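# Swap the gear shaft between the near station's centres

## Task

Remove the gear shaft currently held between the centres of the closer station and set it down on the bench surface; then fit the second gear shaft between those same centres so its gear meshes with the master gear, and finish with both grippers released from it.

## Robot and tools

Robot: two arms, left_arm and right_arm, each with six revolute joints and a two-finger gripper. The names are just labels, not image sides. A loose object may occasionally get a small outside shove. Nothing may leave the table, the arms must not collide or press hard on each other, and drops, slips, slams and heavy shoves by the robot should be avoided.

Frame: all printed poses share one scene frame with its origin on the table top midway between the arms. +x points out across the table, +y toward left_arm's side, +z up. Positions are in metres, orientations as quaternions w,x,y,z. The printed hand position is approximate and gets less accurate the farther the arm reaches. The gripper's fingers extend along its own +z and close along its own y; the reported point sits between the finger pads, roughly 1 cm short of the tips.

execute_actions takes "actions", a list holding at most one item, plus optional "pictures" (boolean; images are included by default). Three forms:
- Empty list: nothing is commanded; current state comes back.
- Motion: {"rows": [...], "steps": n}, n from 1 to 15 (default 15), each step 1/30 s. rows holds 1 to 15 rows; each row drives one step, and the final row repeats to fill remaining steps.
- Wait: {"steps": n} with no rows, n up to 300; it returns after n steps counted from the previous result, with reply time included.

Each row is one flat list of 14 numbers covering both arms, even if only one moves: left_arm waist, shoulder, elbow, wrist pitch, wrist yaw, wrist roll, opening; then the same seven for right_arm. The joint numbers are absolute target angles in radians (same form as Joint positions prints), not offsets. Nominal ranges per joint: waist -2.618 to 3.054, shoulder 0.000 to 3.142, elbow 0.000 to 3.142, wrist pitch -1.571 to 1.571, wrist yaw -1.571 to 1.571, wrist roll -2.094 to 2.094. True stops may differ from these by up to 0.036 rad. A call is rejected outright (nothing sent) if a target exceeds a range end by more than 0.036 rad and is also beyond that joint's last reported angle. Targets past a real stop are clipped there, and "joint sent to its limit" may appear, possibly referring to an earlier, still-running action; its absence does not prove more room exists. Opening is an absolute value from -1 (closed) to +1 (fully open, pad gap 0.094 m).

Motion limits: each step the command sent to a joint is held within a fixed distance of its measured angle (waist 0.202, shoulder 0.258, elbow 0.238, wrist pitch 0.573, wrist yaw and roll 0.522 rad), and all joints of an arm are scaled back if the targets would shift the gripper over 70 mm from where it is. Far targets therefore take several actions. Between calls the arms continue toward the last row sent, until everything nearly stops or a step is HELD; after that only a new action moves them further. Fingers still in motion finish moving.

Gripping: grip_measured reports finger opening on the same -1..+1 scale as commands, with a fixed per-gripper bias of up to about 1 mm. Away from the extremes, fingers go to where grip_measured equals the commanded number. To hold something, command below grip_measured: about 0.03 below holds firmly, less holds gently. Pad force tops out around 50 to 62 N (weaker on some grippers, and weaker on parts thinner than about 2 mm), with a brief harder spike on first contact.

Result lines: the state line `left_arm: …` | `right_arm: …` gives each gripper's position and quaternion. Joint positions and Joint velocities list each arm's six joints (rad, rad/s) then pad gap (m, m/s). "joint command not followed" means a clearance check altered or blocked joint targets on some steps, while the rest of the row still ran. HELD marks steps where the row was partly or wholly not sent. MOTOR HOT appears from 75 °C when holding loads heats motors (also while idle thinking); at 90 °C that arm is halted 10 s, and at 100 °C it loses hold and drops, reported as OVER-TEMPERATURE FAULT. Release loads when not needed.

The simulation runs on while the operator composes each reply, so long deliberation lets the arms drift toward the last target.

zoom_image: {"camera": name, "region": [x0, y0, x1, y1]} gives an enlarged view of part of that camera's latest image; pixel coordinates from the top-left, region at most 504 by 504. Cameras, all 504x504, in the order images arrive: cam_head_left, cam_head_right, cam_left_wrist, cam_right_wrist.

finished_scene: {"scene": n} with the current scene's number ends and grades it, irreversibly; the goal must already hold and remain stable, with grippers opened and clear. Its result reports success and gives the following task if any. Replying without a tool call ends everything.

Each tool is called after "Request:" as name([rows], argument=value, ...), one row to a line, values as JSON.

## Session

Request:
execute_actions(actions=[])

Scene clock: 0.00 s of 6800.00 s.
left_arm: end_effector_position=(+0.4774, +0.2690, +0.3168) grip_measured=+1.000 end_effector_quat_wxyz=(+0.250, +0.299, +0.643, +0.660) | right_arm: end_effector_position=(+0.4518, -0.3353, +0.2413) grip_measured=+1.000 end_effector_quat_wxyz=(+0.168, -0.027, +0.828, -0.535)
Joint positions: left_arm=[-0.18   1.659  1.166  0.483 -1.052  1.634  0.094] | right_arm=[ 0.232  2.175  2.088 -1.178  1.171 -0.059  0.094]
Joint velocities: left_arm=[ 0.002 -0.027 -0.007  0.007 -0.037 -0.037  0.   ] | right_arm=[-0.012  0.007 -0.007 -0.022  0.007 -0.051  0.   ]
Motor temperatures (°C, as the motors report them): left_arm=[27 29 29 35 24 24] | right_arm=[26 24 25 30 23 25]

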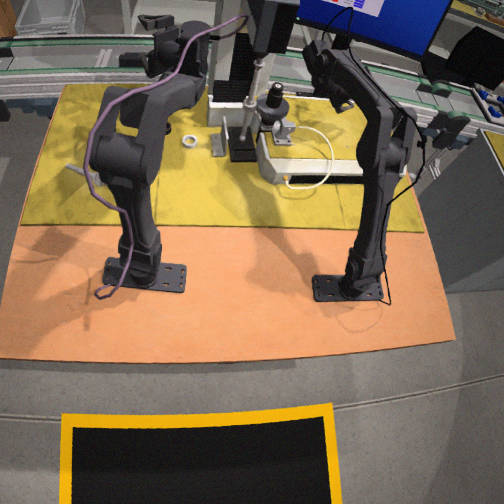

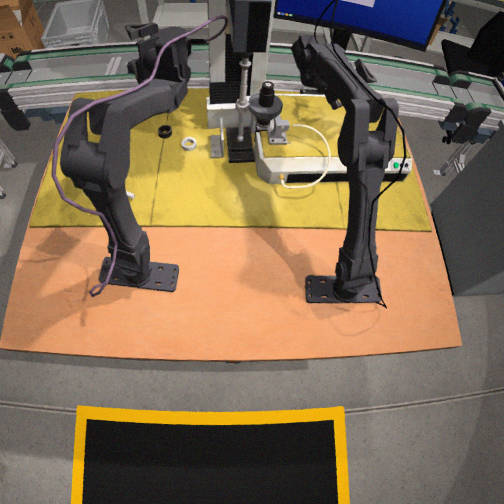

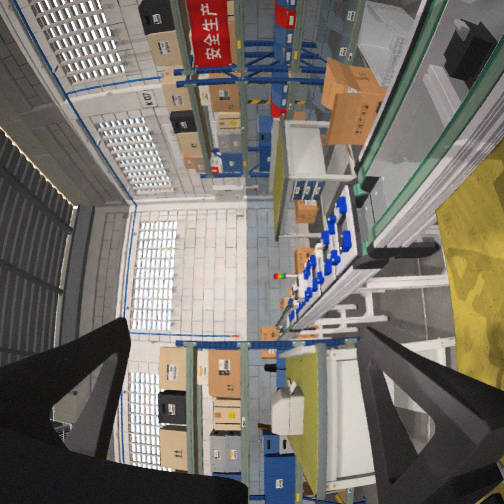

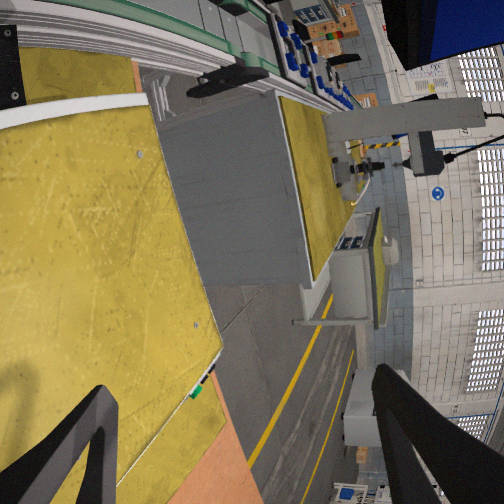

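Request:
execute_actions([
  {"rows":[[-0.18,1.1,0.5,0.7,-0.5,0,0,0.23,1.3,1.25,-1.0,1.1,0,1]]},
], pictures=false)

Request:
execute_actions([
  {"rows":[[-0.45,1.46,0.535,0.935,0,0,0,0.4,0.65,0.55,-0.2,-0.2,0,1]]},
], pictures=false)

Request:
execute_actions([
  {"steps":25},
])

Scene clock: 5.63 s of 6800.00 s.
left_arm: end_effector_position=(+0.3756, +0.2317, +0.2919) grip_measured=+0.002 end_effector_quat_wxyz=(+0.721, -0.024, +0.673, +0.163) | right_arm: end_effector_position=(+0.2596, -0.3705, +0.2993) grip_measured=+1.000 end_effector_quat_wxyz=(+0.274, +0.046, +0.833, -0.479)
Joint positions: left_arm=[-0.178  1.093  0.509  0.692 -0.533  0.241  0.047] | right_arm=[ 0.232  1.275  1.269 -1.028  1.098 -0.013  0.094]
Joint velocities: left_arm=[-0.002 -0.017 -0.002  0.022  0.11  -1.531 -0.   ] | right_arm=[-0.012 -0.012 -0.002  0.066 -0.051  0.037  0.   ]
Motor temperatures (°C, as the motors report them): left_arm=[27 31 30 36 24 24] | right_arm=[26 26 25 31 24 25]
Steps of this call (steps 1 to 90: nothing new was sent; then 2.13 s passed at rest; steps 91 to 105: all 15 steps of this action). Readings (joint positions):
91: left_arm=[-0.177 1.628 1.123 0.515 -0.965 1.554] | right_arm=[0.232 2.141 2.034 -1.130 1.160 -0.053]
92: left_arm=[-0.176 1.562 1.035 0.544 -0.867 1.454] | right_arm=[0.232 2.081 1.938 -1.095 1.140 -0.045]
94: left_arm=[-0.178 1.395 0.858 0.588 -0.732 1.257] | right_arm=[0.232 1.937 1.753 -1.065 1.117 -0.035]
98: left_arm=[-0.178 1.105 0.577 0.676 -0.609 0.860] | right_arm=[0.232 1.595 1.411 -1.030 1.103 -0.024]
105: the state above

Scene clock: 6.13 s of 6800.00 s.
left_arm: end_effector_position=(+0.3778, +0.0221, +0.2040) grip_measured=+0.002 end_effector_quat_wxyz=(+0.669, +0.191, +0.699, -0.167) | right_arm: end_effector_position=(+0.2311, -0.1507, +0.2210) grip_measured=+1.000 end_effector_quat_wxyz=(+0.544, -0.180, +0.808, +0.136)
Joint positions: left_arm=[-0.453  1.469  0.516  0.903 -0.039  0.021  0.047] | right_arm=[ 0.398  0.651  0.548 -0.278 -0.081 -0.006  0.094]
Joint velocities: left_arm=[ 0.002 -0.012  0.007  0.212  0.183 -0.095 -0.   ] | right_arm=[-0.002  0.002 -0.012  0.374 -0.769 -0.051  0.   ]
Motor temperatures (°C, as the motors report them): left_arm=[27 31 30 36 24 24] | right_arm=[26 26 25 31 24 25]
Steps of this call (steps 1 to 15: all 15 steps of this action). Readings (joint positions):
1: left_arm=[-0.191 1.110 0.509 0.717 -0.507 0.210] | right_arm=[0.247 1.245 1.228 -0.943 1.042 -0.013]
2: left_arm=[-0.223 1.144 0.513 0.755 -0.461 0.188] | right_arm=[0.287 1.188 1.152 -0.836 0.951 -0.012]
4: left_arm=[-0.301 1.232 0.516 0.806 -0.370 0.151] | right_arm=[0.370 1.034 0.983 -0.631 0.746 -0.012]
8: left_arm=[-0.429 1.424 0.516 0.864 -0.173 0.075] | right_arm=[0.398 0.699 0.668 -0.377 0.341 -0.009]
15: the state above

Scene clock: 6.97 s of 6800.00 s.
left_arm: end_effector_position=(+0.3754, +0.0177, +0.2098) grip_measured=+0.002 end_effector_quat_wxyz=(+0.673, +0.194, +0.690, -0.184) | right_arm: end_effector_position=(+0.2263, -0.1324, +0.2343) grip_measured=+1.000 end_effector_quat_wxyz=(+0.556, -0.206, +0.784, +0.182)
Joint positions: left_arm=[-0.453  1.469  0.516  0.926 -0.011  0.006  0.047] | right_arm=[ 0.398  0.651  0.548 -0.224 -0.187 -0.004  0.094]
Joint velocities: left_arm=[-0.007 -0.007  0.007  0.022 -0.037  0.022 -0.   ] | right_arm=[-0.007 -0.002  0.022 -0.037 -0.051  0.022  0.   ]
Motor temperatures (°C, as the motors report them): left_arm=[27 31 30 37 24 24] | right_arm=[26 26 25 31 24 25]
Steps of this call (steps 1 to 25: the robot went on to your last target). Readings (joint positions):
1: left_arm=[-0.453 1.469 0.516 0.908 -0.033 0.018] | right_arm=[0.398 0.651 0.548 -0.265 -0.103 -0.006]
2: left_arm=[-0.453 1.469 0.516 0.912 -0.028 0.015] | right_arm=[0.398 0.651 0.548 -0.255 -0.120 -0.006]
4: left_arm=[-0.453 1.469 0.516 0.918 -0.022 0.012] | right_arm=[0.398 0.651 0.548 -0.243 -0.145 -0.006]
8: left_arm=[-0.453 1.469 0.516 0.923 -0.015 0.008] | right_arm=[0.398 0.651 0.548 -0.231 -0.171 -0.005]
25: the state above

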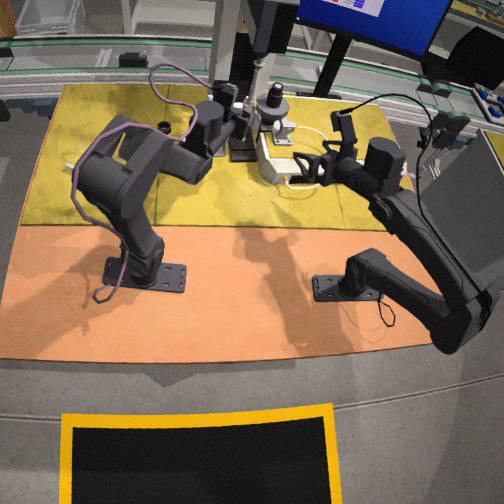

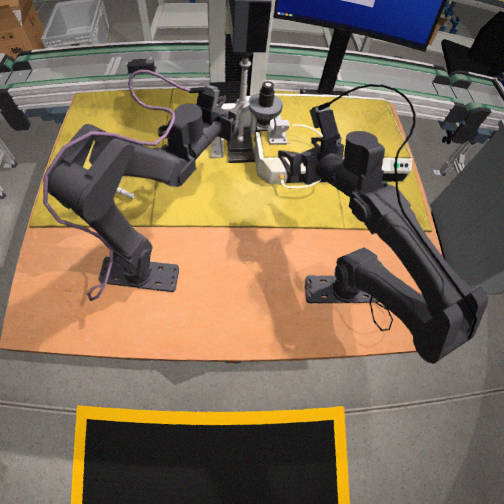

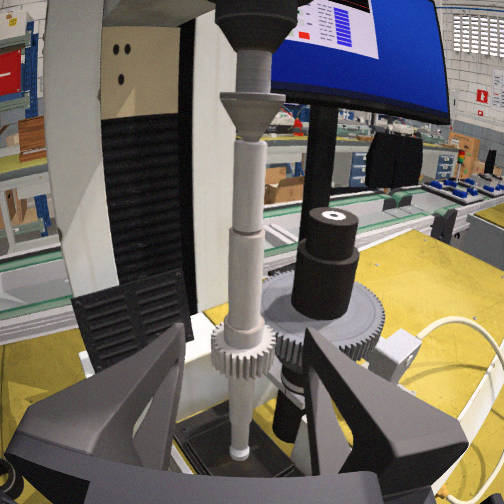

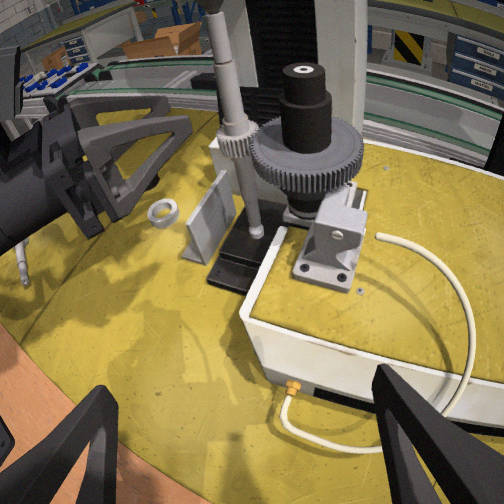

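Aligned.

Request:
execute_actions([
  {"rows":[[-0.453,1.70,0.77,0.94,0,0,-0.2,0.4,0.65,0.55,-0.1,-0.2,0,1]]},
], pictures=false)

Request:
execute_actions([
  {"rows":[[-0.453,1.70,0.77,0.94,0,0,-0.76,0.4,0.65,0.55,-0.1,-0.2,0,1]],"steps":10},
])

Scene clock: 25.60 s of 6800.00 s.
left_arm: end_effector_position=(+0.4274, -0.0145, +0.2153) grip_measured=-0.198 end_effector_quat_wxyz=(+0.679, +0.192, +0.683, -0.186) | right_arm: end_effector_position=(+0.2324, -0.1299, +0.2575) grip_measured=+1.000 end_effector_quat_wxyz=(+0.595, -0.204, +0.755, +0.186)
Joint positions: left_arm=[-0.453  1.696  0.751  0.936 -0.01   0.006  0.038] | right_arm=[ 0.398  0.651  0.548 -0.126 -0.187 -0.004  0.094]
Joint velocities: left_arm=[ 0.007 -0.002 -0.017 -0.051 -0.051  0.037 -0.   ] | right_arm=[-0.007 -0.007  0.002  0.037 -0.037  0.022  0.   ]
Motor temperatures (°C, as the motors report them): left_arm=[27 31 32 40 24 24] | right_arm=[26 24 26 35 24 25]
Steps of this call (steps 1 to 15: the robot went on to your last target; steps 16 to 90: nothing new was sent; then 15.13 s passed at rest; steps 91 to 105: all 15 steps of this action). Readings (joint positions):
91: left_arm=[-0.453 1.499 0.545 0.928 -0.011 0.006] | right_arm=[0.398 0.651 0.548 -0.214 -0.187 -0.004]
92: left_arm=[-0.453 1.564 0.615 0.930 -0.011 0.006] | right_arm=[0.398 0.651 0.548 -0.200 -0.187 -0.004]
94: left_arm=[-0.453 1.668 0.728 0.933 -0.011 0.006] | right_arm=[0.398 0.651 0.548 -0.168 -0.187 -0.004]
98: left_arm=[-0.453 1.696 0.751 0.933 -0.010 0.006] | right_arm=[0.398 0.651 0.548 -0.139 -0.187 -0.004]
105: the state above

Scene clock: 25.93 s of 6800.00 s.
left_arm: end_effector_position=(+0.4283, -0.0131, +0.2154) grip_measured=-0.659 end_effector_quat_wxyz=(+0.680, +0.189, +0.684, -0.185) | right_arm: end_effector_position=(+0.2325, -0.1299, +0.2579) grip_measured=+1.000 end_effector_quat_wxyz=(+0.596, -0.204, +0.754, +0.187)
Joint positions: left_arm=[-0.451  1.696  0.751  0.937 -0.014  0.003  0.016] | right_arm=[ 0.398  0.651  0.548 -0.124 -0.187 -0.004  0.094]
Joint velocities: left_arm=[ 0.002 -0.017 -0.002 -0.051  0.022 -0.007 -0.001] | right_arm=[-0.002 -0.007  0.017  0.066  0.022 -0.066  0.   ]
Motor temperatures (°C, as the motors report them): left_arm=[27 31 32 40 24 24] | right_arm=[26 24 26 35 24 25]
Steps of this call (steps 1 to 10: all 10 steps of this action). Readings (joint positions):
1: left_arm=[-0.453 1.696 0.751 0.936 -0.010 0.006] | right_arm=[0.398 0.651 0.548 -0.126 -0.187 -0.004]
2: left_arm=[-0.453 1.696 0.751 0.936 -0.017 0.005] | right_arm=[0.398 0.651 0.548 -0.125 -0.187 -0.004]
4: left_arm=[-0.451 1.696 0.751 0.937 -0.014 0.003] | right_arm=[0.398 0.651 0.548 -0.124 -0.187 -0.004]
8: left_arm=[-0.451 1.696 0.751 0.937 -0.014 0.003] | right_arm=[0.398 0.651 0.548 -0.124 -0.187 -0.004]
10: the state above

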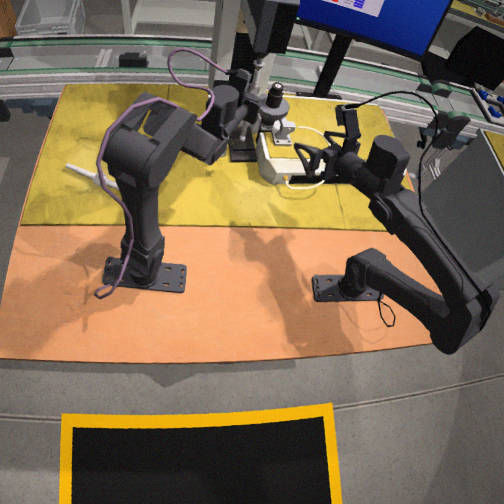

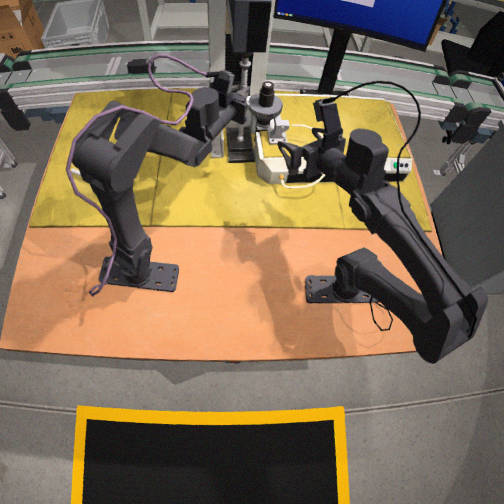

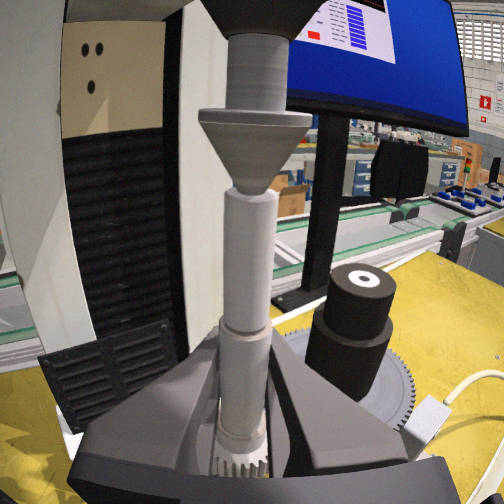

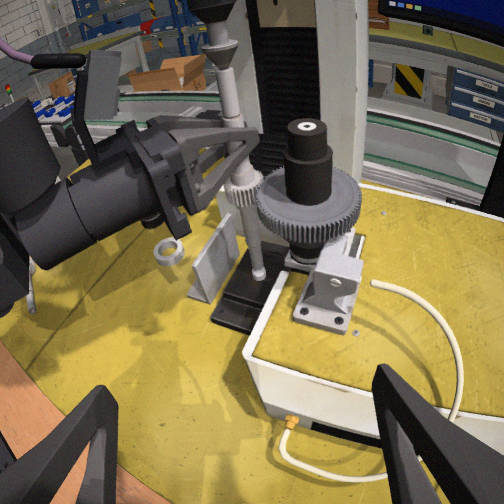

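Request:
execute_actions([
  {"rows":[[-0.451,1.54,0.68,1.02,0,0,-0.76,0.4,0.65,0.55,-0.1,-0.2,0,1]]},
], pictures=false)

Request:
execute_actions([
  {"rows":[[-0.5,1.38,0.6,0.92,0,0,-0.76,0.4,0.65,0.55,-0.1,-0.2,0,1]],"steps":10},
])

Request:
execute_actions([
  {"rows":[[-0.52,1.0,0.6,0.45,0,0,-0.76,0.4,0.65,0.55,-0.1,-0.2,0,1]],"steps":12},
], pictures=false)

Request:
execute_actions([
  {"rows":[[-0.5,1.15,1.05,-1.0,0,1,-0.76,0.4,0.65,0.55,-0.1,-0.2,0,1]]},
], pictures=false)

Request:
execute_actions([
  {"rows":[[-0.5,1.54,1.05,-1.03,0,1,-0.76,0.4,0.65,0.55,-0.1,-0.2,0,1]]},
], pictures=false)

Request:
execute_actions([
  {"rows":[[-0.5,1.61,0.98,-0.91,0,1,-0.76,0.4,0.65,0.55,-0.1,-0.2,0,1]]},
])

Request:
zoom_image(camera="cam_head_left", region=[40,140,260,240])

Scene clock: 37.60 s of 6800.00 s.
left_arm: end_effector_position=(+0.4072, -0.0006, +0.2315) grip_measured=-0.659 end_effector_quat_wxyz=(+0.688, +0.187, +0.675, -0.190) | right_arm: end_effector_position=(+0.2325, -0.1299, +0.2580) grip_measured=+1.000 end_effector_quat_wxyz=(+0.596, -0.204, +0.754, +0.187)
Joint positions: left_arm=[-0.45   1.579  0.673  0.924 -0.011  0.001  0.016] | right_arm=[ 0.398  0.651  0.548 -0.124 -0.187 -0.004  0.094]
Joint velocities: left_arm=[-0.002 -0.012 -0.002  0.022  0.037 -0.066  0.   ] | right_arm=[0.012 0.002 0.007 0.037 0.051 0.066 0.   ]
Motor temperatures (°C, as the motors report them): left_arm=[27 32 32 41 24 24] | right_arm=[26 24 27 36 24 25]
Steps of this call (steps 1 to 15: the robot went on to your last target; steps 16 to 90: nothing new was sent; then 8.17 s passed at rest; steps 91 to 105: all 15 steps of this action). Readings (joint positions):
91: left_arm=[-0.451 1.684 0.747 0.934 -0.014 0.003] | right_arm=[0.398 0.651 0.548 -0.124 -0.187 -0.004]
92: left_arm=[-0.450 1.668 0.736 0.923 -0.014 0.002] | right_arm=[0.398 0.651 0.548 -0.124 -0.187 -0.004]
94: left_arm=[-0.450 1.619 0.691 0.922 -0.013 0.001] | right_arm=[0.398 0.651 0.548 -0.124 -0.187 -0.004]
98: left_arm=[-0.450 1.579 0.673 0.925 -0.011 0.001] | right_arm=[0.398 0.651 0.548 -0.124 -0.187 -0.004]
105: the state above

Scene clock: 37.93 s of 6800.00 s.
left_arm: end_effector_position=(+0.3673, -0.0037, +0.2424) grip_measured=-0.659 end_effector_quat_wxyz=(+0.681, +0.207, +0.671, -0.209) | right_arm: end_effector_position=(+0.2325, -0.1298, +0.2580) grip_measured=+1.000 end_effector_quat_wxyz=(+0.596, -0.205, +0.754, +0.187)
Joint positions: left_arm=[-0.5    1.416  0.585  0.845 -0.001  0.001  0.016] | right_arm=[ 0.398  0.651  0.548 -0.124 -0.188 -0.004  0.094]
Joint velocities: left_arm=[ 0.012  0.002 -0.012 -0.081 -0.037  0.007 -0.001] | right_arm=[ 0.002 -0.002  0.007  0.022  0.022 -0.037  0.   ]
Motor temperatures (°C, as the motors report them): left_arm=[27 32 32 41 24 24] | right_arm=[26 24 27 36 24 25]
Steps of this call (steps 1 to 10: all 10 steps of this action). Readings (joint positions):
1: left_arm=[-0.455 1.559 0.663 0.908 -0.014 0.001] | right_arm=[0.398 0.651 0.548 -0.124 -0.187 -0.004]
2: left_arm=[-0.463 1.520 0.636 0.885 -0.017 0.001] | right_arm=[0.398 0.651 0.548 -0.124 -0.188 -0.004]
4: left_arm=[-0.485 1.447 0.591 0.856 -0.014 0.001] | right_arm=[0.398 0.651 0.548 -0.124 -0.188 -0.004]
8: left_arm=[-0.500 1.416 0.585 0.851 -0.001 0.001] | right_arm=[0.398 0.651 0.548 -0.124 -0.188 -0.004]
10: the state above

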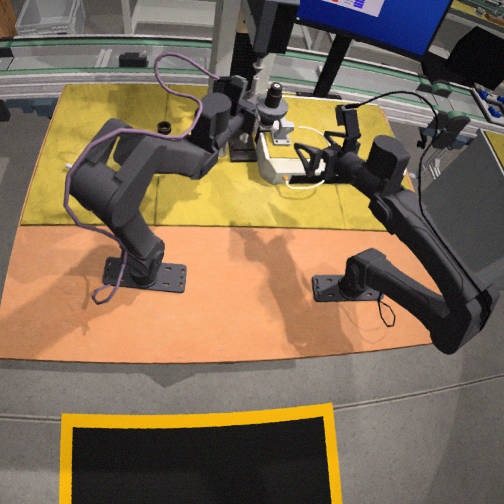

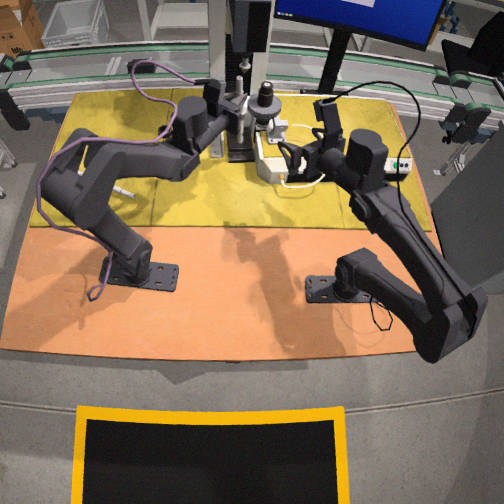

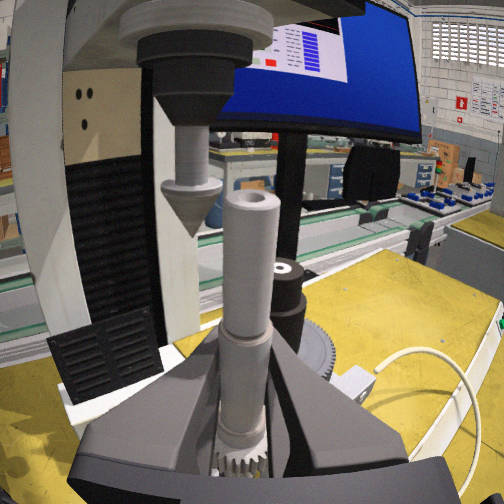

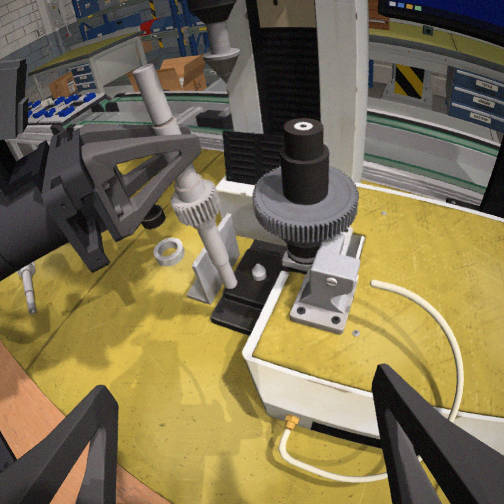

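Scene clock: 38.33 s of 6800.00 s.
left_arm: end_effector_position=(+0.3138, +0.0264, +0.2864) grip_measured=-0.659 end_effector_quat_wxyz=(+0.668, +0.215, +0.681, -0.210) | right_arm: end_effector_position=(+0.2325, -0.1298, +0.2581) grip_measured=+1.000 end_effector_quat_wxyz=(+0.596, -0.205, +0.754, +0.187)
Joint positions: left_arm=[-0.514  1.015  0.568  0.427 -0.002  0.001  0.016] | right_arm=[ 0.398  0.651  0.548 -0.123 -0.188 -0.004  0.094]
Joint velocities: left_arm=[ 0.002 -0.022  0.007 -0.52   0.022 -0.081  0.   ] | right_arm=[-0.002 -0.017  0.007 -0.007 -0.007  0.022  0.   ]
Motor temperatures (°C, as the motors report them): left_arm=[27 32 32 41 24 24] | right_arm=[26 24 27 36 24 25]
Steps of this call (steps 1 to 12: all 12 steps of this action). Readings (joint positions):
1: left_arm=[-0.502 1.384 0.585 0.778 -0.002 0.001] | right_arm=[0.398 0.651 0.548 -0.124 -0.188 -0.004]
2: left_arm=[-0.505 1.323 0.580 0.674 -0.002 0.001] | right_arm=[0.398 0.651 0.548 -0.124 -0.188 -0.004]
4: left_arm=[-0.511 1.184 0.564 0.519 -0.002 0.001] | right_arm=[0.398 0.651 0.548 -0.123 -0.188 -0.004]
8: left_arm=[-0.514 1.024 0.565 0.451 -0.002 0.001] | right_arm=[0.398 0.651 0.548 -0.123 -0.188 -0.004]
12: the state above

Scene clock: 38.83 s of 6800.00 s.
left_arm: end_effector_position=(+0.2364, +0.0825, +0.1601) grip_measured=-0.660 end_effector_quat_wxyz=(+0.227, +0.676, +0.700, +0.035) | right_arm: end_effector_position=(+0.2325, -0.1298, +0.2581) grip_measured=+1.000 end_effector_quat_wxyz=(+0.596, -0.205, +0.754, +0.187)
Joint positions: left_arm=[-0.506  1.175  1.015 -0.948  0.005  0.93   0.016] | right_arm=[ 0.398  0.651  0.548 -0.123 -0.188 -0.004  0.094]
Joint velocities: left_arm=[-0.002  0.002  0.012 -0.74   0.037  0.286 -0.001] | right_arm=[-0.002 -0.002 -0.012 -0.051  0.022 -0.007  0.   ]
Motor temperatures (°C, as the motors report them): left_arm=[27 32 32 41 24 24] | right_arm=[26 24 27 36 24 25]
Steps of this call (steps 1 to 15: all 15 steps of this action). Readings (joint positions):
1: left_arm=[-0.514 1.030 0.605 0.335 0.004 0.077] | right_arm=[0.398 0.651 0.548 -0.123 -0.188 -0.004]
2: left_arm=[-0.513 1.069 0.675 0.204 0.005 0.178] | right_arm=[0.398 0.651 0.548 -0.123 -0.188 -0.004]
4: left_arm=[-0.508 1.148 0.815 -0.047 0.005 0.375] | right_arm=[0.398 0.651 0.548 -0.123 -0.188 -0.004]
8: left_arm=[-0.506 1.182 0.993 -0.510 0.004 0.723] | right_arm=[0.398 0.651 0.548 -0.123 -0.188 -0.004]
15: the state above

Scene clock: 39.33 s of 6800.00 s.
left_arm: end_effector_position=(+0.2214, +0.0916, +0.0569) grip_measured=-0.659 end_effector_quat_wxyz=(+0.006, +0.716, +0.698, -0.004) | right_arm: end_effector_position=(+0.2325, -0.1298, +0.2581) grip_measured=+1.000 end_effector_quat_wxyz=(+0.596, -0.205, +0.754, +0.187)
Joint positions: left_arm=[-0.506  1.574  1.022 -1.01   0.01   0.991  0.016] | right_arm=[ 0.398  0.651  0.548 -0.123 -0.188 -0.004  0.094]
Joint velocities: left_arm=[ 0.002 -0.002 -0.007 -0.022 -0.051  0.007  0.001] | right_arm=[ 0.002  0.002  0.012 -0.051 -0.051  0.007  0.   ]
Motor temperatures (°C, as the motors report them): left_arm=[27 32 32 41 24 24] | right_arm=[26 24 27 36 24 25]
Steps of this call (steps 1 to 15: all 15 steps of this action). Readings (joint positions):
1: left_arm=[-0.506 1.205 1.022 -0.980 0.005 0.942] | right_arm=[0.398 0.651 0.548 -0.123 -0.188 -0.004]
2: left_arm=[-0.506 1.262 1.039 -1.003 0.004 0.951] | right_arm=[0.398 0.651 0.548 -0.123 -0.188 -0.004]
4: left_arm=[-0.506 1.420 1.047 -0.996 0.005 0.966] | right_arm=[0.398 0.651 0.548 -0.123 -0.188 -0.004]
8: left_arm=[-0.506 1.591 1.025 -0.995 0.009 0.982] | right_arm=[0.398 0.651 0.548 -0.123 -0.188 -0.004]
15: the state above

Scene clock: 39.83 s of 6800.00 s.
left_arm: end_effector_position=(+0.2261, +0.0883, +0.0370) grip_measured=-0.659 end_effector_quat_wxyz=(+0.010, +0.717, +0.697, -0.004) | right_arm: end_effector_position=(+0.2325, -0.1298, +0.2581) grip_measured=+1.000 end_effector_quat_wxyz=(+0.596, -0.205, +0.754, +0.187)
Joint positions: left_arm=[-0.506  1.615  0.981 -0.919  0.011  0.994  0.016] | right_arm=[ 0.398  0.651  0.548 -0.123 -0.188 -0.004  0.094]
Joint velocities: left_arm=[ 0.007 -0.007 -0.002  0.051 -0.037 -0.037 -0.001] | right_arm=[-0.002  0.002 -0.012  0.037 -0.037 -0.007  0.   ]
Motor temperatures (°C, as the motors report them): left_arm=[27 32 32 41 24 24] | right_arm=[26 24 27 36 24 25]
Steps of this call (steps 1 to 15: all 15 steps of this action). Readings (joint positions):
1: left_arm=[-0.506 1.576 1.017 -1.000 0.010 0.991] | right_arm=[0.398 0.651 0.548 -0.123 -0.188 -0.004]
2: left_arm=[-0.506 1.580 1.009 -0.983 0.010 0.992] | right_arm=[0.398 0.651 0.548 -0.123 -0.188 -0.004]
4: left_arm=[-0.506 1.598 0.995 -0.954 0.011 0.993] | right_arm=[0.398 0.651 0.548 -0.123 -0.188 -0.004]
8: left_arm=[-0.506 1.615 0.981 -0.933 0.011 0.993] | right_arm=[0.398 0.651 0.548 -0.123 -0.188 -0.004]
15: the state above

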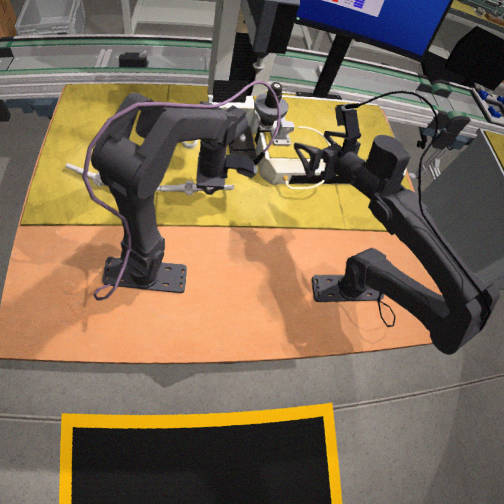

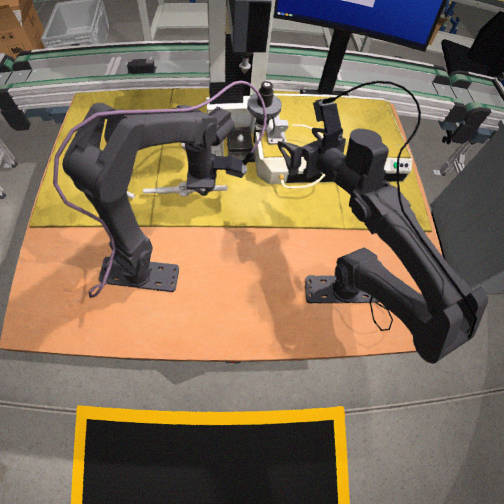

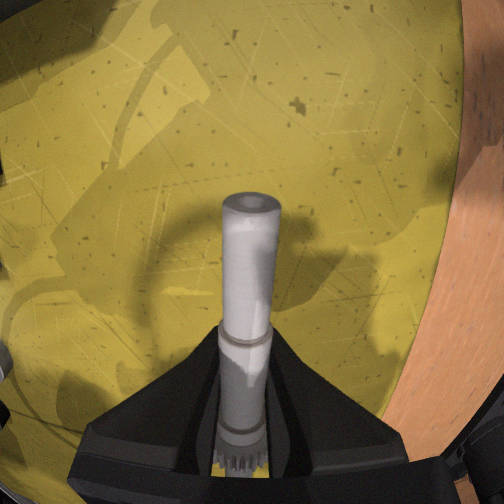

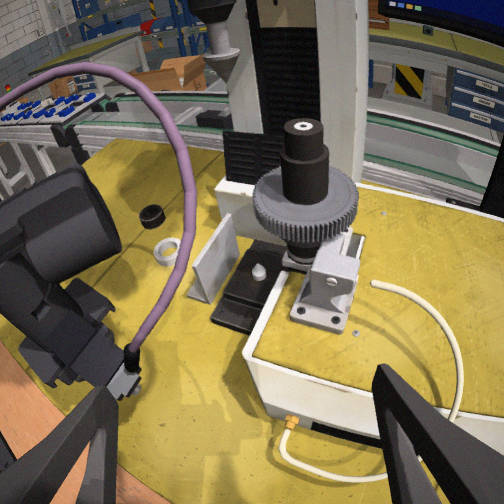

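Region (40, 140, 260, 240) of cam_head_left's 504x504 image, scaled by 2.291, with more detail than that image has; it fills the top 229 rows of this view, and the rest is white.

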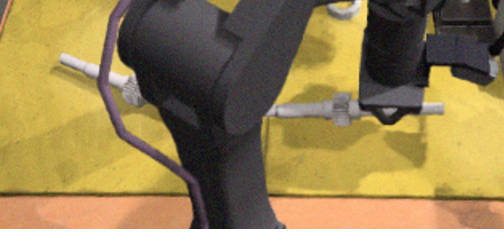

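Request:
execute_actions([
  {"rows":[[-0.5,1.65,0.93,-0.84,0,1,-0.72,0.4,0.65,0.55,-0.1,-0.2,0,1]]},
], pictures=false)

Request:
execute_actions([
  {"rows":[[-0.5,1.65,0.93,-0.84,0,1,-0.1,0.4,0.65,0.55,-0.1,-0.2,0,1]],"steps":10},
], pictures=false)

Request:
execute_actions([
  {"rows":[[-0.5,1.55,1.12,-1.12,0,1,-0.1,0.4,0.65,0.55,-0.1,-0.2,0,1]],"steps":10},
], pictures=false)

Request:
execute_actions([
  {"rows":[[0.64,1.79,1.35,-1.09,0,-0.55,-0.1,0.4,0.65,0.55,-0.1,-0.2,0,1]]},
], pictures=false)

Request:
execute_actions([
  {"steps":20},
])

Scene clock: 49.37 s of 6800.00 s.
left_arm: end_effector_position=(+0.2236, +0.0916, +0.0193) grip_measured=-0.659 end_effector_quat_wxyz=(-0.000, +0.717, +0.697, -0.002) | right_arm: end_effector_position=(+0.2325, -0.1298, +0.2581) grip_measured=+1.000 end_effector_quat_wxyz=(+0.596, -0.205, +0.754, +0.187)
Joint positions: left_arm=[-0.506  1.649  0.939 -0.863  0.004  0.995  0.016] | right_arm=[ 0.398  0.651  0.548 -0.123 -0.188 -0.004  0.094]
Joint velocities: left_arm=[-0.012 -0.002  0.007 -0.081  0.007  0.007 -0.   ] | right_arm=[-0.012  0.002 -0.002 -0.051  0.037  0.037  0.   ]
Motor temperatures (°C, as the motors report them): left_arm=[27 32 32 38 24 24] | right_arm=[26 24 27 36 24 25]
Steps of this call (steps 1 to 15: the robot went on to your last target; steps 16 to 90: nothing new was sent; then 6.03 s passed at rest; steps 91 to 105: all 15 steps of this action). Readings (joint positions):
91: left_arm=[-0.506 1.617 0.975 -0.908 0.011 0.994] | right_arm=[0.398 0.651 0.548 -0.123 -0.188 -0.004]
92: left_arm=[-0.506 1.621 0.966 -0.891 0.011 0.994] | right_arm=[0.398 0.651 0.548 -0.123 -0.188 -0.004]
94: left_arm=[-0.506 1.638 0.948 -0.870 0.011 0.994] | right_arm=[0.398 0.651 0.548 -0.123 -0.188 -0.004]
98: left_arm=[-0.506 1.649 0.939 -0.864 0.004 0.995] | right_arm=[0.398 0.651 0.548 -0.123 -0.188 -0.004]
105: the state above

Scene clock: 49.70 s of 6800.00 s.
left_arm: end_effector_position=(+0.2251, +0.0906, +0.0193) grip_measured=-0.102 end_effector_quat_wxyz=(+0.003, +0.717, +0.697, -0.001) | right_arm: end_effector_position=(+0.2325, -0.1298, +0.2581) grip_measured=+1.000 end_effector_quat_wxyz=(+0.596, -0.205, +0.754, +0.187)
Joint positions: left_arm=[-0.506  1.649  0.939 -0.855  0.004  0.995  0.042] | right_arm=[ 0.398  0.651  0.548 -0.123 -0.188 -0.004  0.094]
Joint velocities: left_arm=[-0.002  0.007 -0.002  0.051  0.051 -0.007 -0.   ] | right_arm=[-0.002 -0.012  0.012 -0.007  0.022  0.066  0.   ]
Motor temperatures (°C, as the motors report them): left_arm=[27 32 32 38 24 24] | right_arm=[26 24 27 37 24 25]
Steps of this call (steps 1 to 10: all 10 steps of this action). Readings (joint positions):
1: left_arm=[-0.506 1.649 0.939 -0.862 0.004 0.995] | right_arm=[0.398 0.651 0.548 -0.123 -0.188 -0.004]
2: left_arm=[-0.506 1.649 0.939 -0.860 0.004 0.995] | right_arm=[0.398 0.651 0.548 -0.123 -0.188 -0.004]
4: left_arm=[-0.506 1.649 0.939 -0.859 0.004 0.995] | right_arm=[0.398 0.651 0.548 -0.123 -0.188 -0.004]
8: left_arm=[-0.506 1.649 0.939 -0.856 0.004 0.995] | right_arm=[0.398 0.651 0.548 -0.123 -0.188 -0.004]
10: the state above

Scene clock: 50.03 s of 6800.00 s.
left_arm: end_effector_position=(+0.2355, +0.0834, +0.0854) grip_measured=-0.102 end_effector_quat_wxyz=(+0.035, +0.717, +0.696, +0.005) | right_arm: end_effector_position=(+0.2325, -0.1298, +0.2581) grip_measured=+1.000 end_effector_quat_wxyz=(+0.596, -0.205, +0.754, +0.187)
Joint positions: left_arm=[-0.506  1.55   1.113 -1.063  0.004  0.995  0.042] | right_arm=[ 0.398  0.651  0.548 -0.123 -0.188 -0.004  0.094]
Joint velocities: left_arm=[ 0.002  0.002 -0.002 -0.388 -0.095  0.051 -0.   ] | right_arm=[-0.002 -0.012 -0.022  0.037 -0.037  0.022  0.   ]
Motor temperatures (°C, as the motors report them): left_arm=[27 32 32 38 24 24] | right_arm=[26 24 27 37 24 25]
Steps of this call (steps 1 to 10: all 10 steps of this action). Readings (joint positions):
1: left_arm=[-0.506 1.645 0.961 -0.896 0.004 0.995] | right_arm=[0.398 0.651 0.548 -0.123 -0.188 -0.004]
2: left_arm=[-0.506 1.638 0.997 -0.952 0.004 0.995] | right_arm=[0.398 0.651 0.548 -0.123 -0.188 -0.004]
4: left_arm=[-0.506 1.598 1.064 -1.003 0.004 0.995] | right_arm=[0.398 0.651 0.548 -0.123 -0.188 -0.004]
8: left_arm=[-0.506 1.550 1.113 -1.042 0.004 0.995] | right_arm=[0.398 0.651 0.548 -0.123 -0.188 -0.004]
10: the state above

Scene clock: 50.53 s of 6800.00 s.
left_arm: end_effector_position=(+0.3173, +0.3670, +0.0694) grip_measured=-0.101 end_effector_quat_wxyz=(+0.021, -0.350, +0.936, -0.003) | right_arm: end_effector_position=(+0.2325, -0.1298, +0.2581) grip_measured=+1.000 end_effector_quat_wxyz=(+0.596, -0.205, +0.754, +0.187)
Joint positions: left_arm=[ 0.481  1.8    1.328 -1.056  0.007 -0.334  0.042] | right_arm=[ 0.398  0.651  0.548 -0.123 -0.188 -0.004  0.094]
Joint velocities: left_arm=[ 2.107 -0.012  0.017  0.007 -0.007 -1.429  0.   ] | right_arm=[ 0.002 -0.007 -0.022 -0.007  0.081  0.007  0.   ]
Motor temperatures (°C, as the motors report them): left_arm=[27 32 32 38 24 24] | right_arm=[26 24 27 37 24 25]
Steps of this call (steps 1 to 15: all 15 steps of this action). Readings (joint positions):
1: left_arm=[-0.486 1.576 1.143 -1.097 0.014 0.929] | right_arm=[0.398 0.651 0.548 -0.123 -0.188 -0.004]
2: left_arm=[-0.444 1.625 1.201 -1.117 0.019 0.846] | right_arm=[0.398 0.651 0.548 -0.123 -0.188 -0.004]
4: left_arm=[-0.329 1.724 1.294 -1.089 0.020 0.664] | right_arm=[0.398 0.651 0.548 -0.123 -0.188 -0.004]
8: left_arm=[-0.049 1.799 1.328 -1.056 0.015 0.266] | right_arm=[0.398 0.651 0.548 -0.123 -0.188 -0.004]
15: the state above

Scene clock: 51.20 s of 6800.00 s.
left_arm: end_effector_position=(+0.2892, +0.4154, +0.0693) grip_measured=-0.101 end_effector_quat_wxyz=(+0.014, -0.516, +0.857, +0.003) | right_arm: end_effector_position=(+0.2325, -0.1298, +0.2581) grip_measured=+1.000 end_effector_quat_wxyz=(+0.596, -0.205, +0.754, +0.187)
Joint positions: left_arm=[ 0.641  1.8    1.328 -1.069 -0.007 -0.542  0.042] | right_arm=[ 0.398  0.651  0.548 -0.123 -0.188 -0.004  0.094]
Joint velocities: left_arm=[ 0.002  0.012 -0.007 -0.037  0.007 -0.037  0.001] | right_arm=[-0.007  0.002 -0.022 -0.022 -0.095  0.007  0.   ]
Motor temperatures (°C, as the motors report them): left_arm=[27 32 32 38 24 24] | right_arm=[26 24 27 37 24 25]
Steps of this call (steps 1 to 20: the robot went on to your last target). Readings (joint positions):
1: left_arm=[0.553 1.800 1.328 -1.056 0.005 -0.377] | right_arm=[0.398 0.651 0.548 -0.123 -0.188 -0.004]
2: left_arm=[0.612 1.800 1.328 -1.056 -0.002 -0.411] | right_arm=[0.398 0.651 0.548 -0.123 -0.188 -0.004]
4: left_arm=[0.674 1.800 1.328 -1.058 -0.015 -0.460] | right_arm=[0.398 0.651 0.548 -0.123 -0.188 -0.004]
8: left_arm=[0.656 1.800 1.328 -1.065 -0.014 -0.510] | right_arm=[0.398 0.651 0.548 -0.123 -0.188 -0.004]
20: the state above

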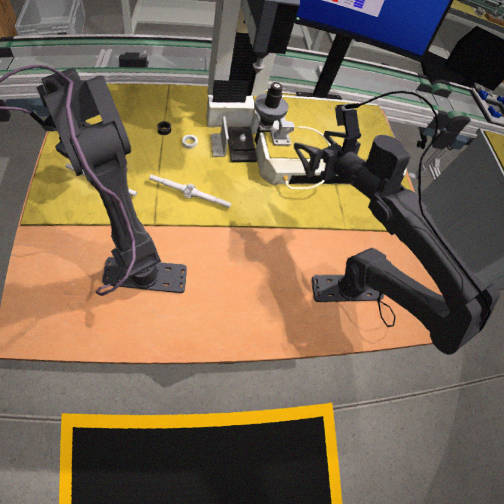

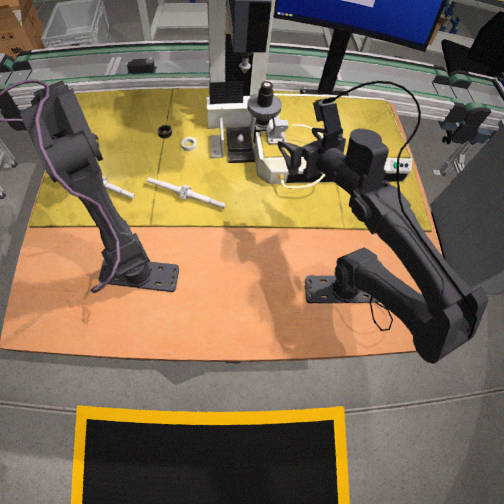

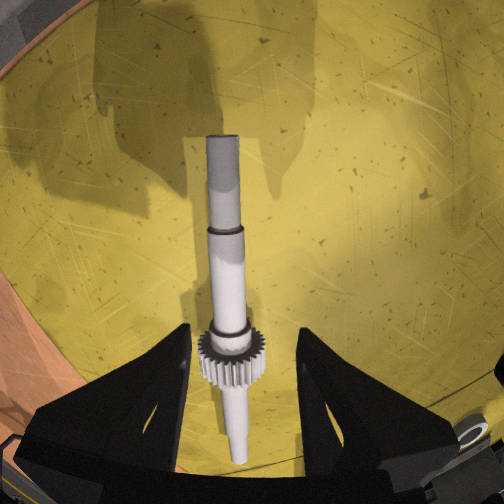

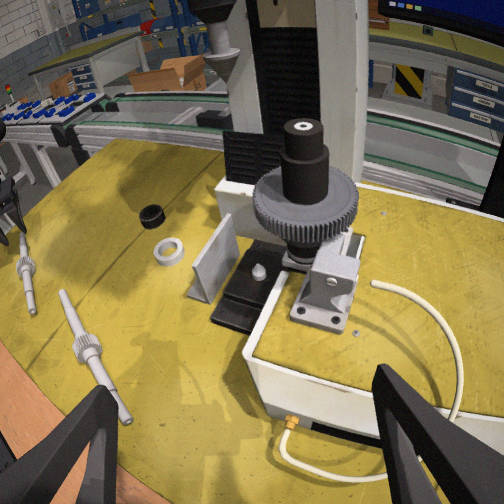

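Request:
execute_actions([
  {"rows":[[0.672,1.83,1.28,-1.0,0,-0.57,-0.1,0.4,0.65,0.55,-0.1,-0.2,0,1],[0.672,1.83,1.28,-1.0,0,-0.57,-0.1,0.4,0.65,0.55,-0.1,-0.2,0,1],[0.672,1.83,1.28,-1.0,0,-0.57,-0.1,0.4,0.65,0.55,-0.1,-0.2,0,1],[0.672,1.88,1.205,-0.88,0,-0.57,-0.1,0.4,0.65,0.55,-0.1,-0.2,0,1]]},
], pictures=false)

Request:
execute_actions([
  {"rows":[[0.672,1.88,1.205,-0.88,0,-0.57,-0.76,0.4,0.65,0.55,-0.1,-0.2,0,1]],"steps":12},
])

Scene clock: 58.60 s of 6800.00 s.
left_arm: end_effector_position=(+0.2804, +0.4201, +0.0154) grip_measured=-0.101 end_effector_quat_wxyz=(-0.005, -0.537, +0.844, +0.002) | right_arm: end_effector_position=(+0.2325, -0.1298, +0.2581) grip_measured=+1.000 end_effector_quat_wxyz=(+0.596, -0.205, +0.754, +0.187)
Joint positions: left_arm=[ 0.669  1.885  1.211 -0.908 -0.004 -0.563  0.042] | right_arm=[ 0.398  0.651  0.548 -0.123 -0.188 -0.004  0.094]
Joint velocities: left_arm=[-0.007  0.007  0.002  0.095 -0.037 -0.037  0.001] | right_arm=[ 0.002  0.007 -0.012 -0.022  0.022 -0.081  0.   ]
Motor temperatures (°C, as the motors report them): left_arm=[27 32 32 37 24 24] | right_arm=[26 24 27 37 23 25]
Steps of this call (steps 1 to 15: the robot went on to your last target; steps 16 to 140: nothing new was sent; then 2.23 s passed at rest; steps 141 to 155: all 15 steps of this action). Readings (joint positions):
141: left_arm=[0.644 1.801 1.324 -1.062 -0.006 -0.547] | right_arm=[0.398 0.651 0.548 -0.123 -0.188 -0.004]
142: left_arm=[0.649 1.802 1.318 -1.050 -0.005 -0.550] | right_arm=[0.398 0.651 0.548 -0.123 -0.188 -0.004]
144: left_arm=[0.661 1.810 1.294 -1.018 -0.004 -0.555] | right_arm=[0.398 0.651 0.548 -0.123 -0.188 -0.004]
148: left_arm=[0.669 1.865 1.227 -0.942 -0.004 -0.561] | right_arm=[0.398 0.651 0.548 -0.123 -0.188 -0.004]
155: the state above

Scene clock: 59.00 s of 6800.00 s.
left_arm: end_effector_position=(+0.2822, +0.4209, +0.0154) grip_measured=-0.659 end_effector_quat_wxyz=(-0.001, -0.537, +0.843, +0.001) | right_arm: end_effector_position=(+0.2325, -0.1298, +0.2581) grip_measured=+1.000 end_effector_quat_wxyz=(+0.596, -0.205, +0.754, +0.187)
Joint positions: left_arm=[ 0.669  1.885  1.211 -0.9   -0.002 -0.565  0.016] | right_arm=[ 0.398  0.651  0.548 -0.123 -0.188 -0.004  0.094]
Joint velocities: left_arm=[-0.012 -0.002  0.012  0.007  0.007  0.066 -0.   ] | right_arm=[ 0.002  0.002  0.002 -0.022  0.081 -0.037  0.   ]
Motor temperatures (°C, as the motors report them): left_arm=[27 33 32 37 24 24] | right_arm=[26 24 27 37 23 25]
Steps of this call (steps 1 to 12: all 12 steps of this action). Readings (joint positions):
1: left_arm=[0.669 1.885 1.211 -0.906 -0.004 -0.564] | right_arm=[0.398 0.651 0.548 -0.123 -0.188 -0.004]
2: left_arm=[0.669 1.885 1.211 -0.903 -0.004 -0.564] | right_arm=[0.398 0.651 0.548 -0.123 -0.188 -0.004]
4: left_arm=[0.669 1.885 1.211 -0.900 -0.002 -0.565] | right_arm=[0.398 0.651 0.548 -0.123 -0.188 -0.004]
8: left_arm=[0.669 1.885 1.211 -0.900 -0.002 -0.565] | right_arm=[0.398 0.651 0.548 -0.123 -0.188 -0.004]
12: the state above

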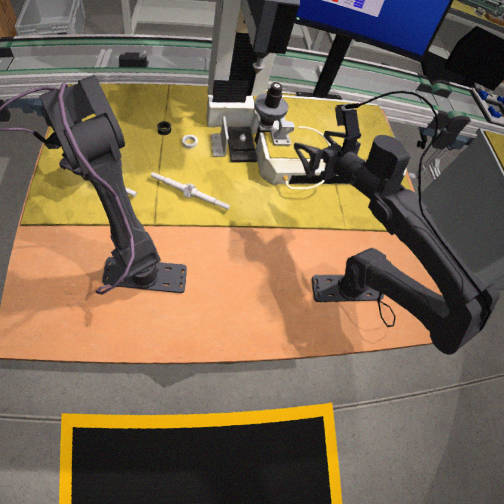

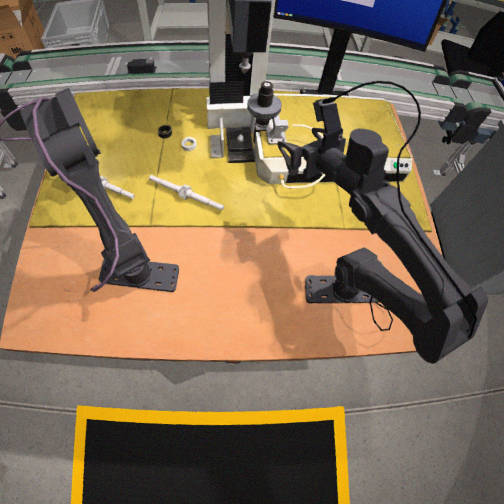

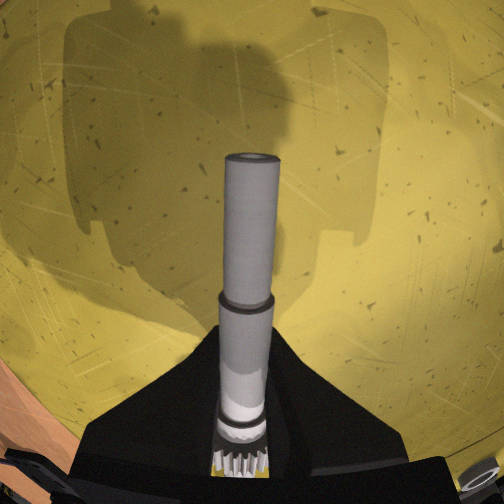

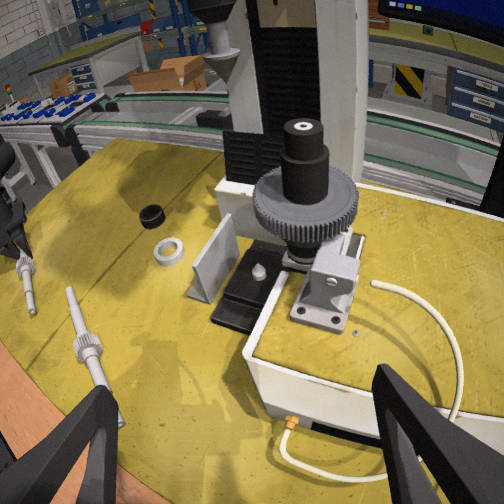

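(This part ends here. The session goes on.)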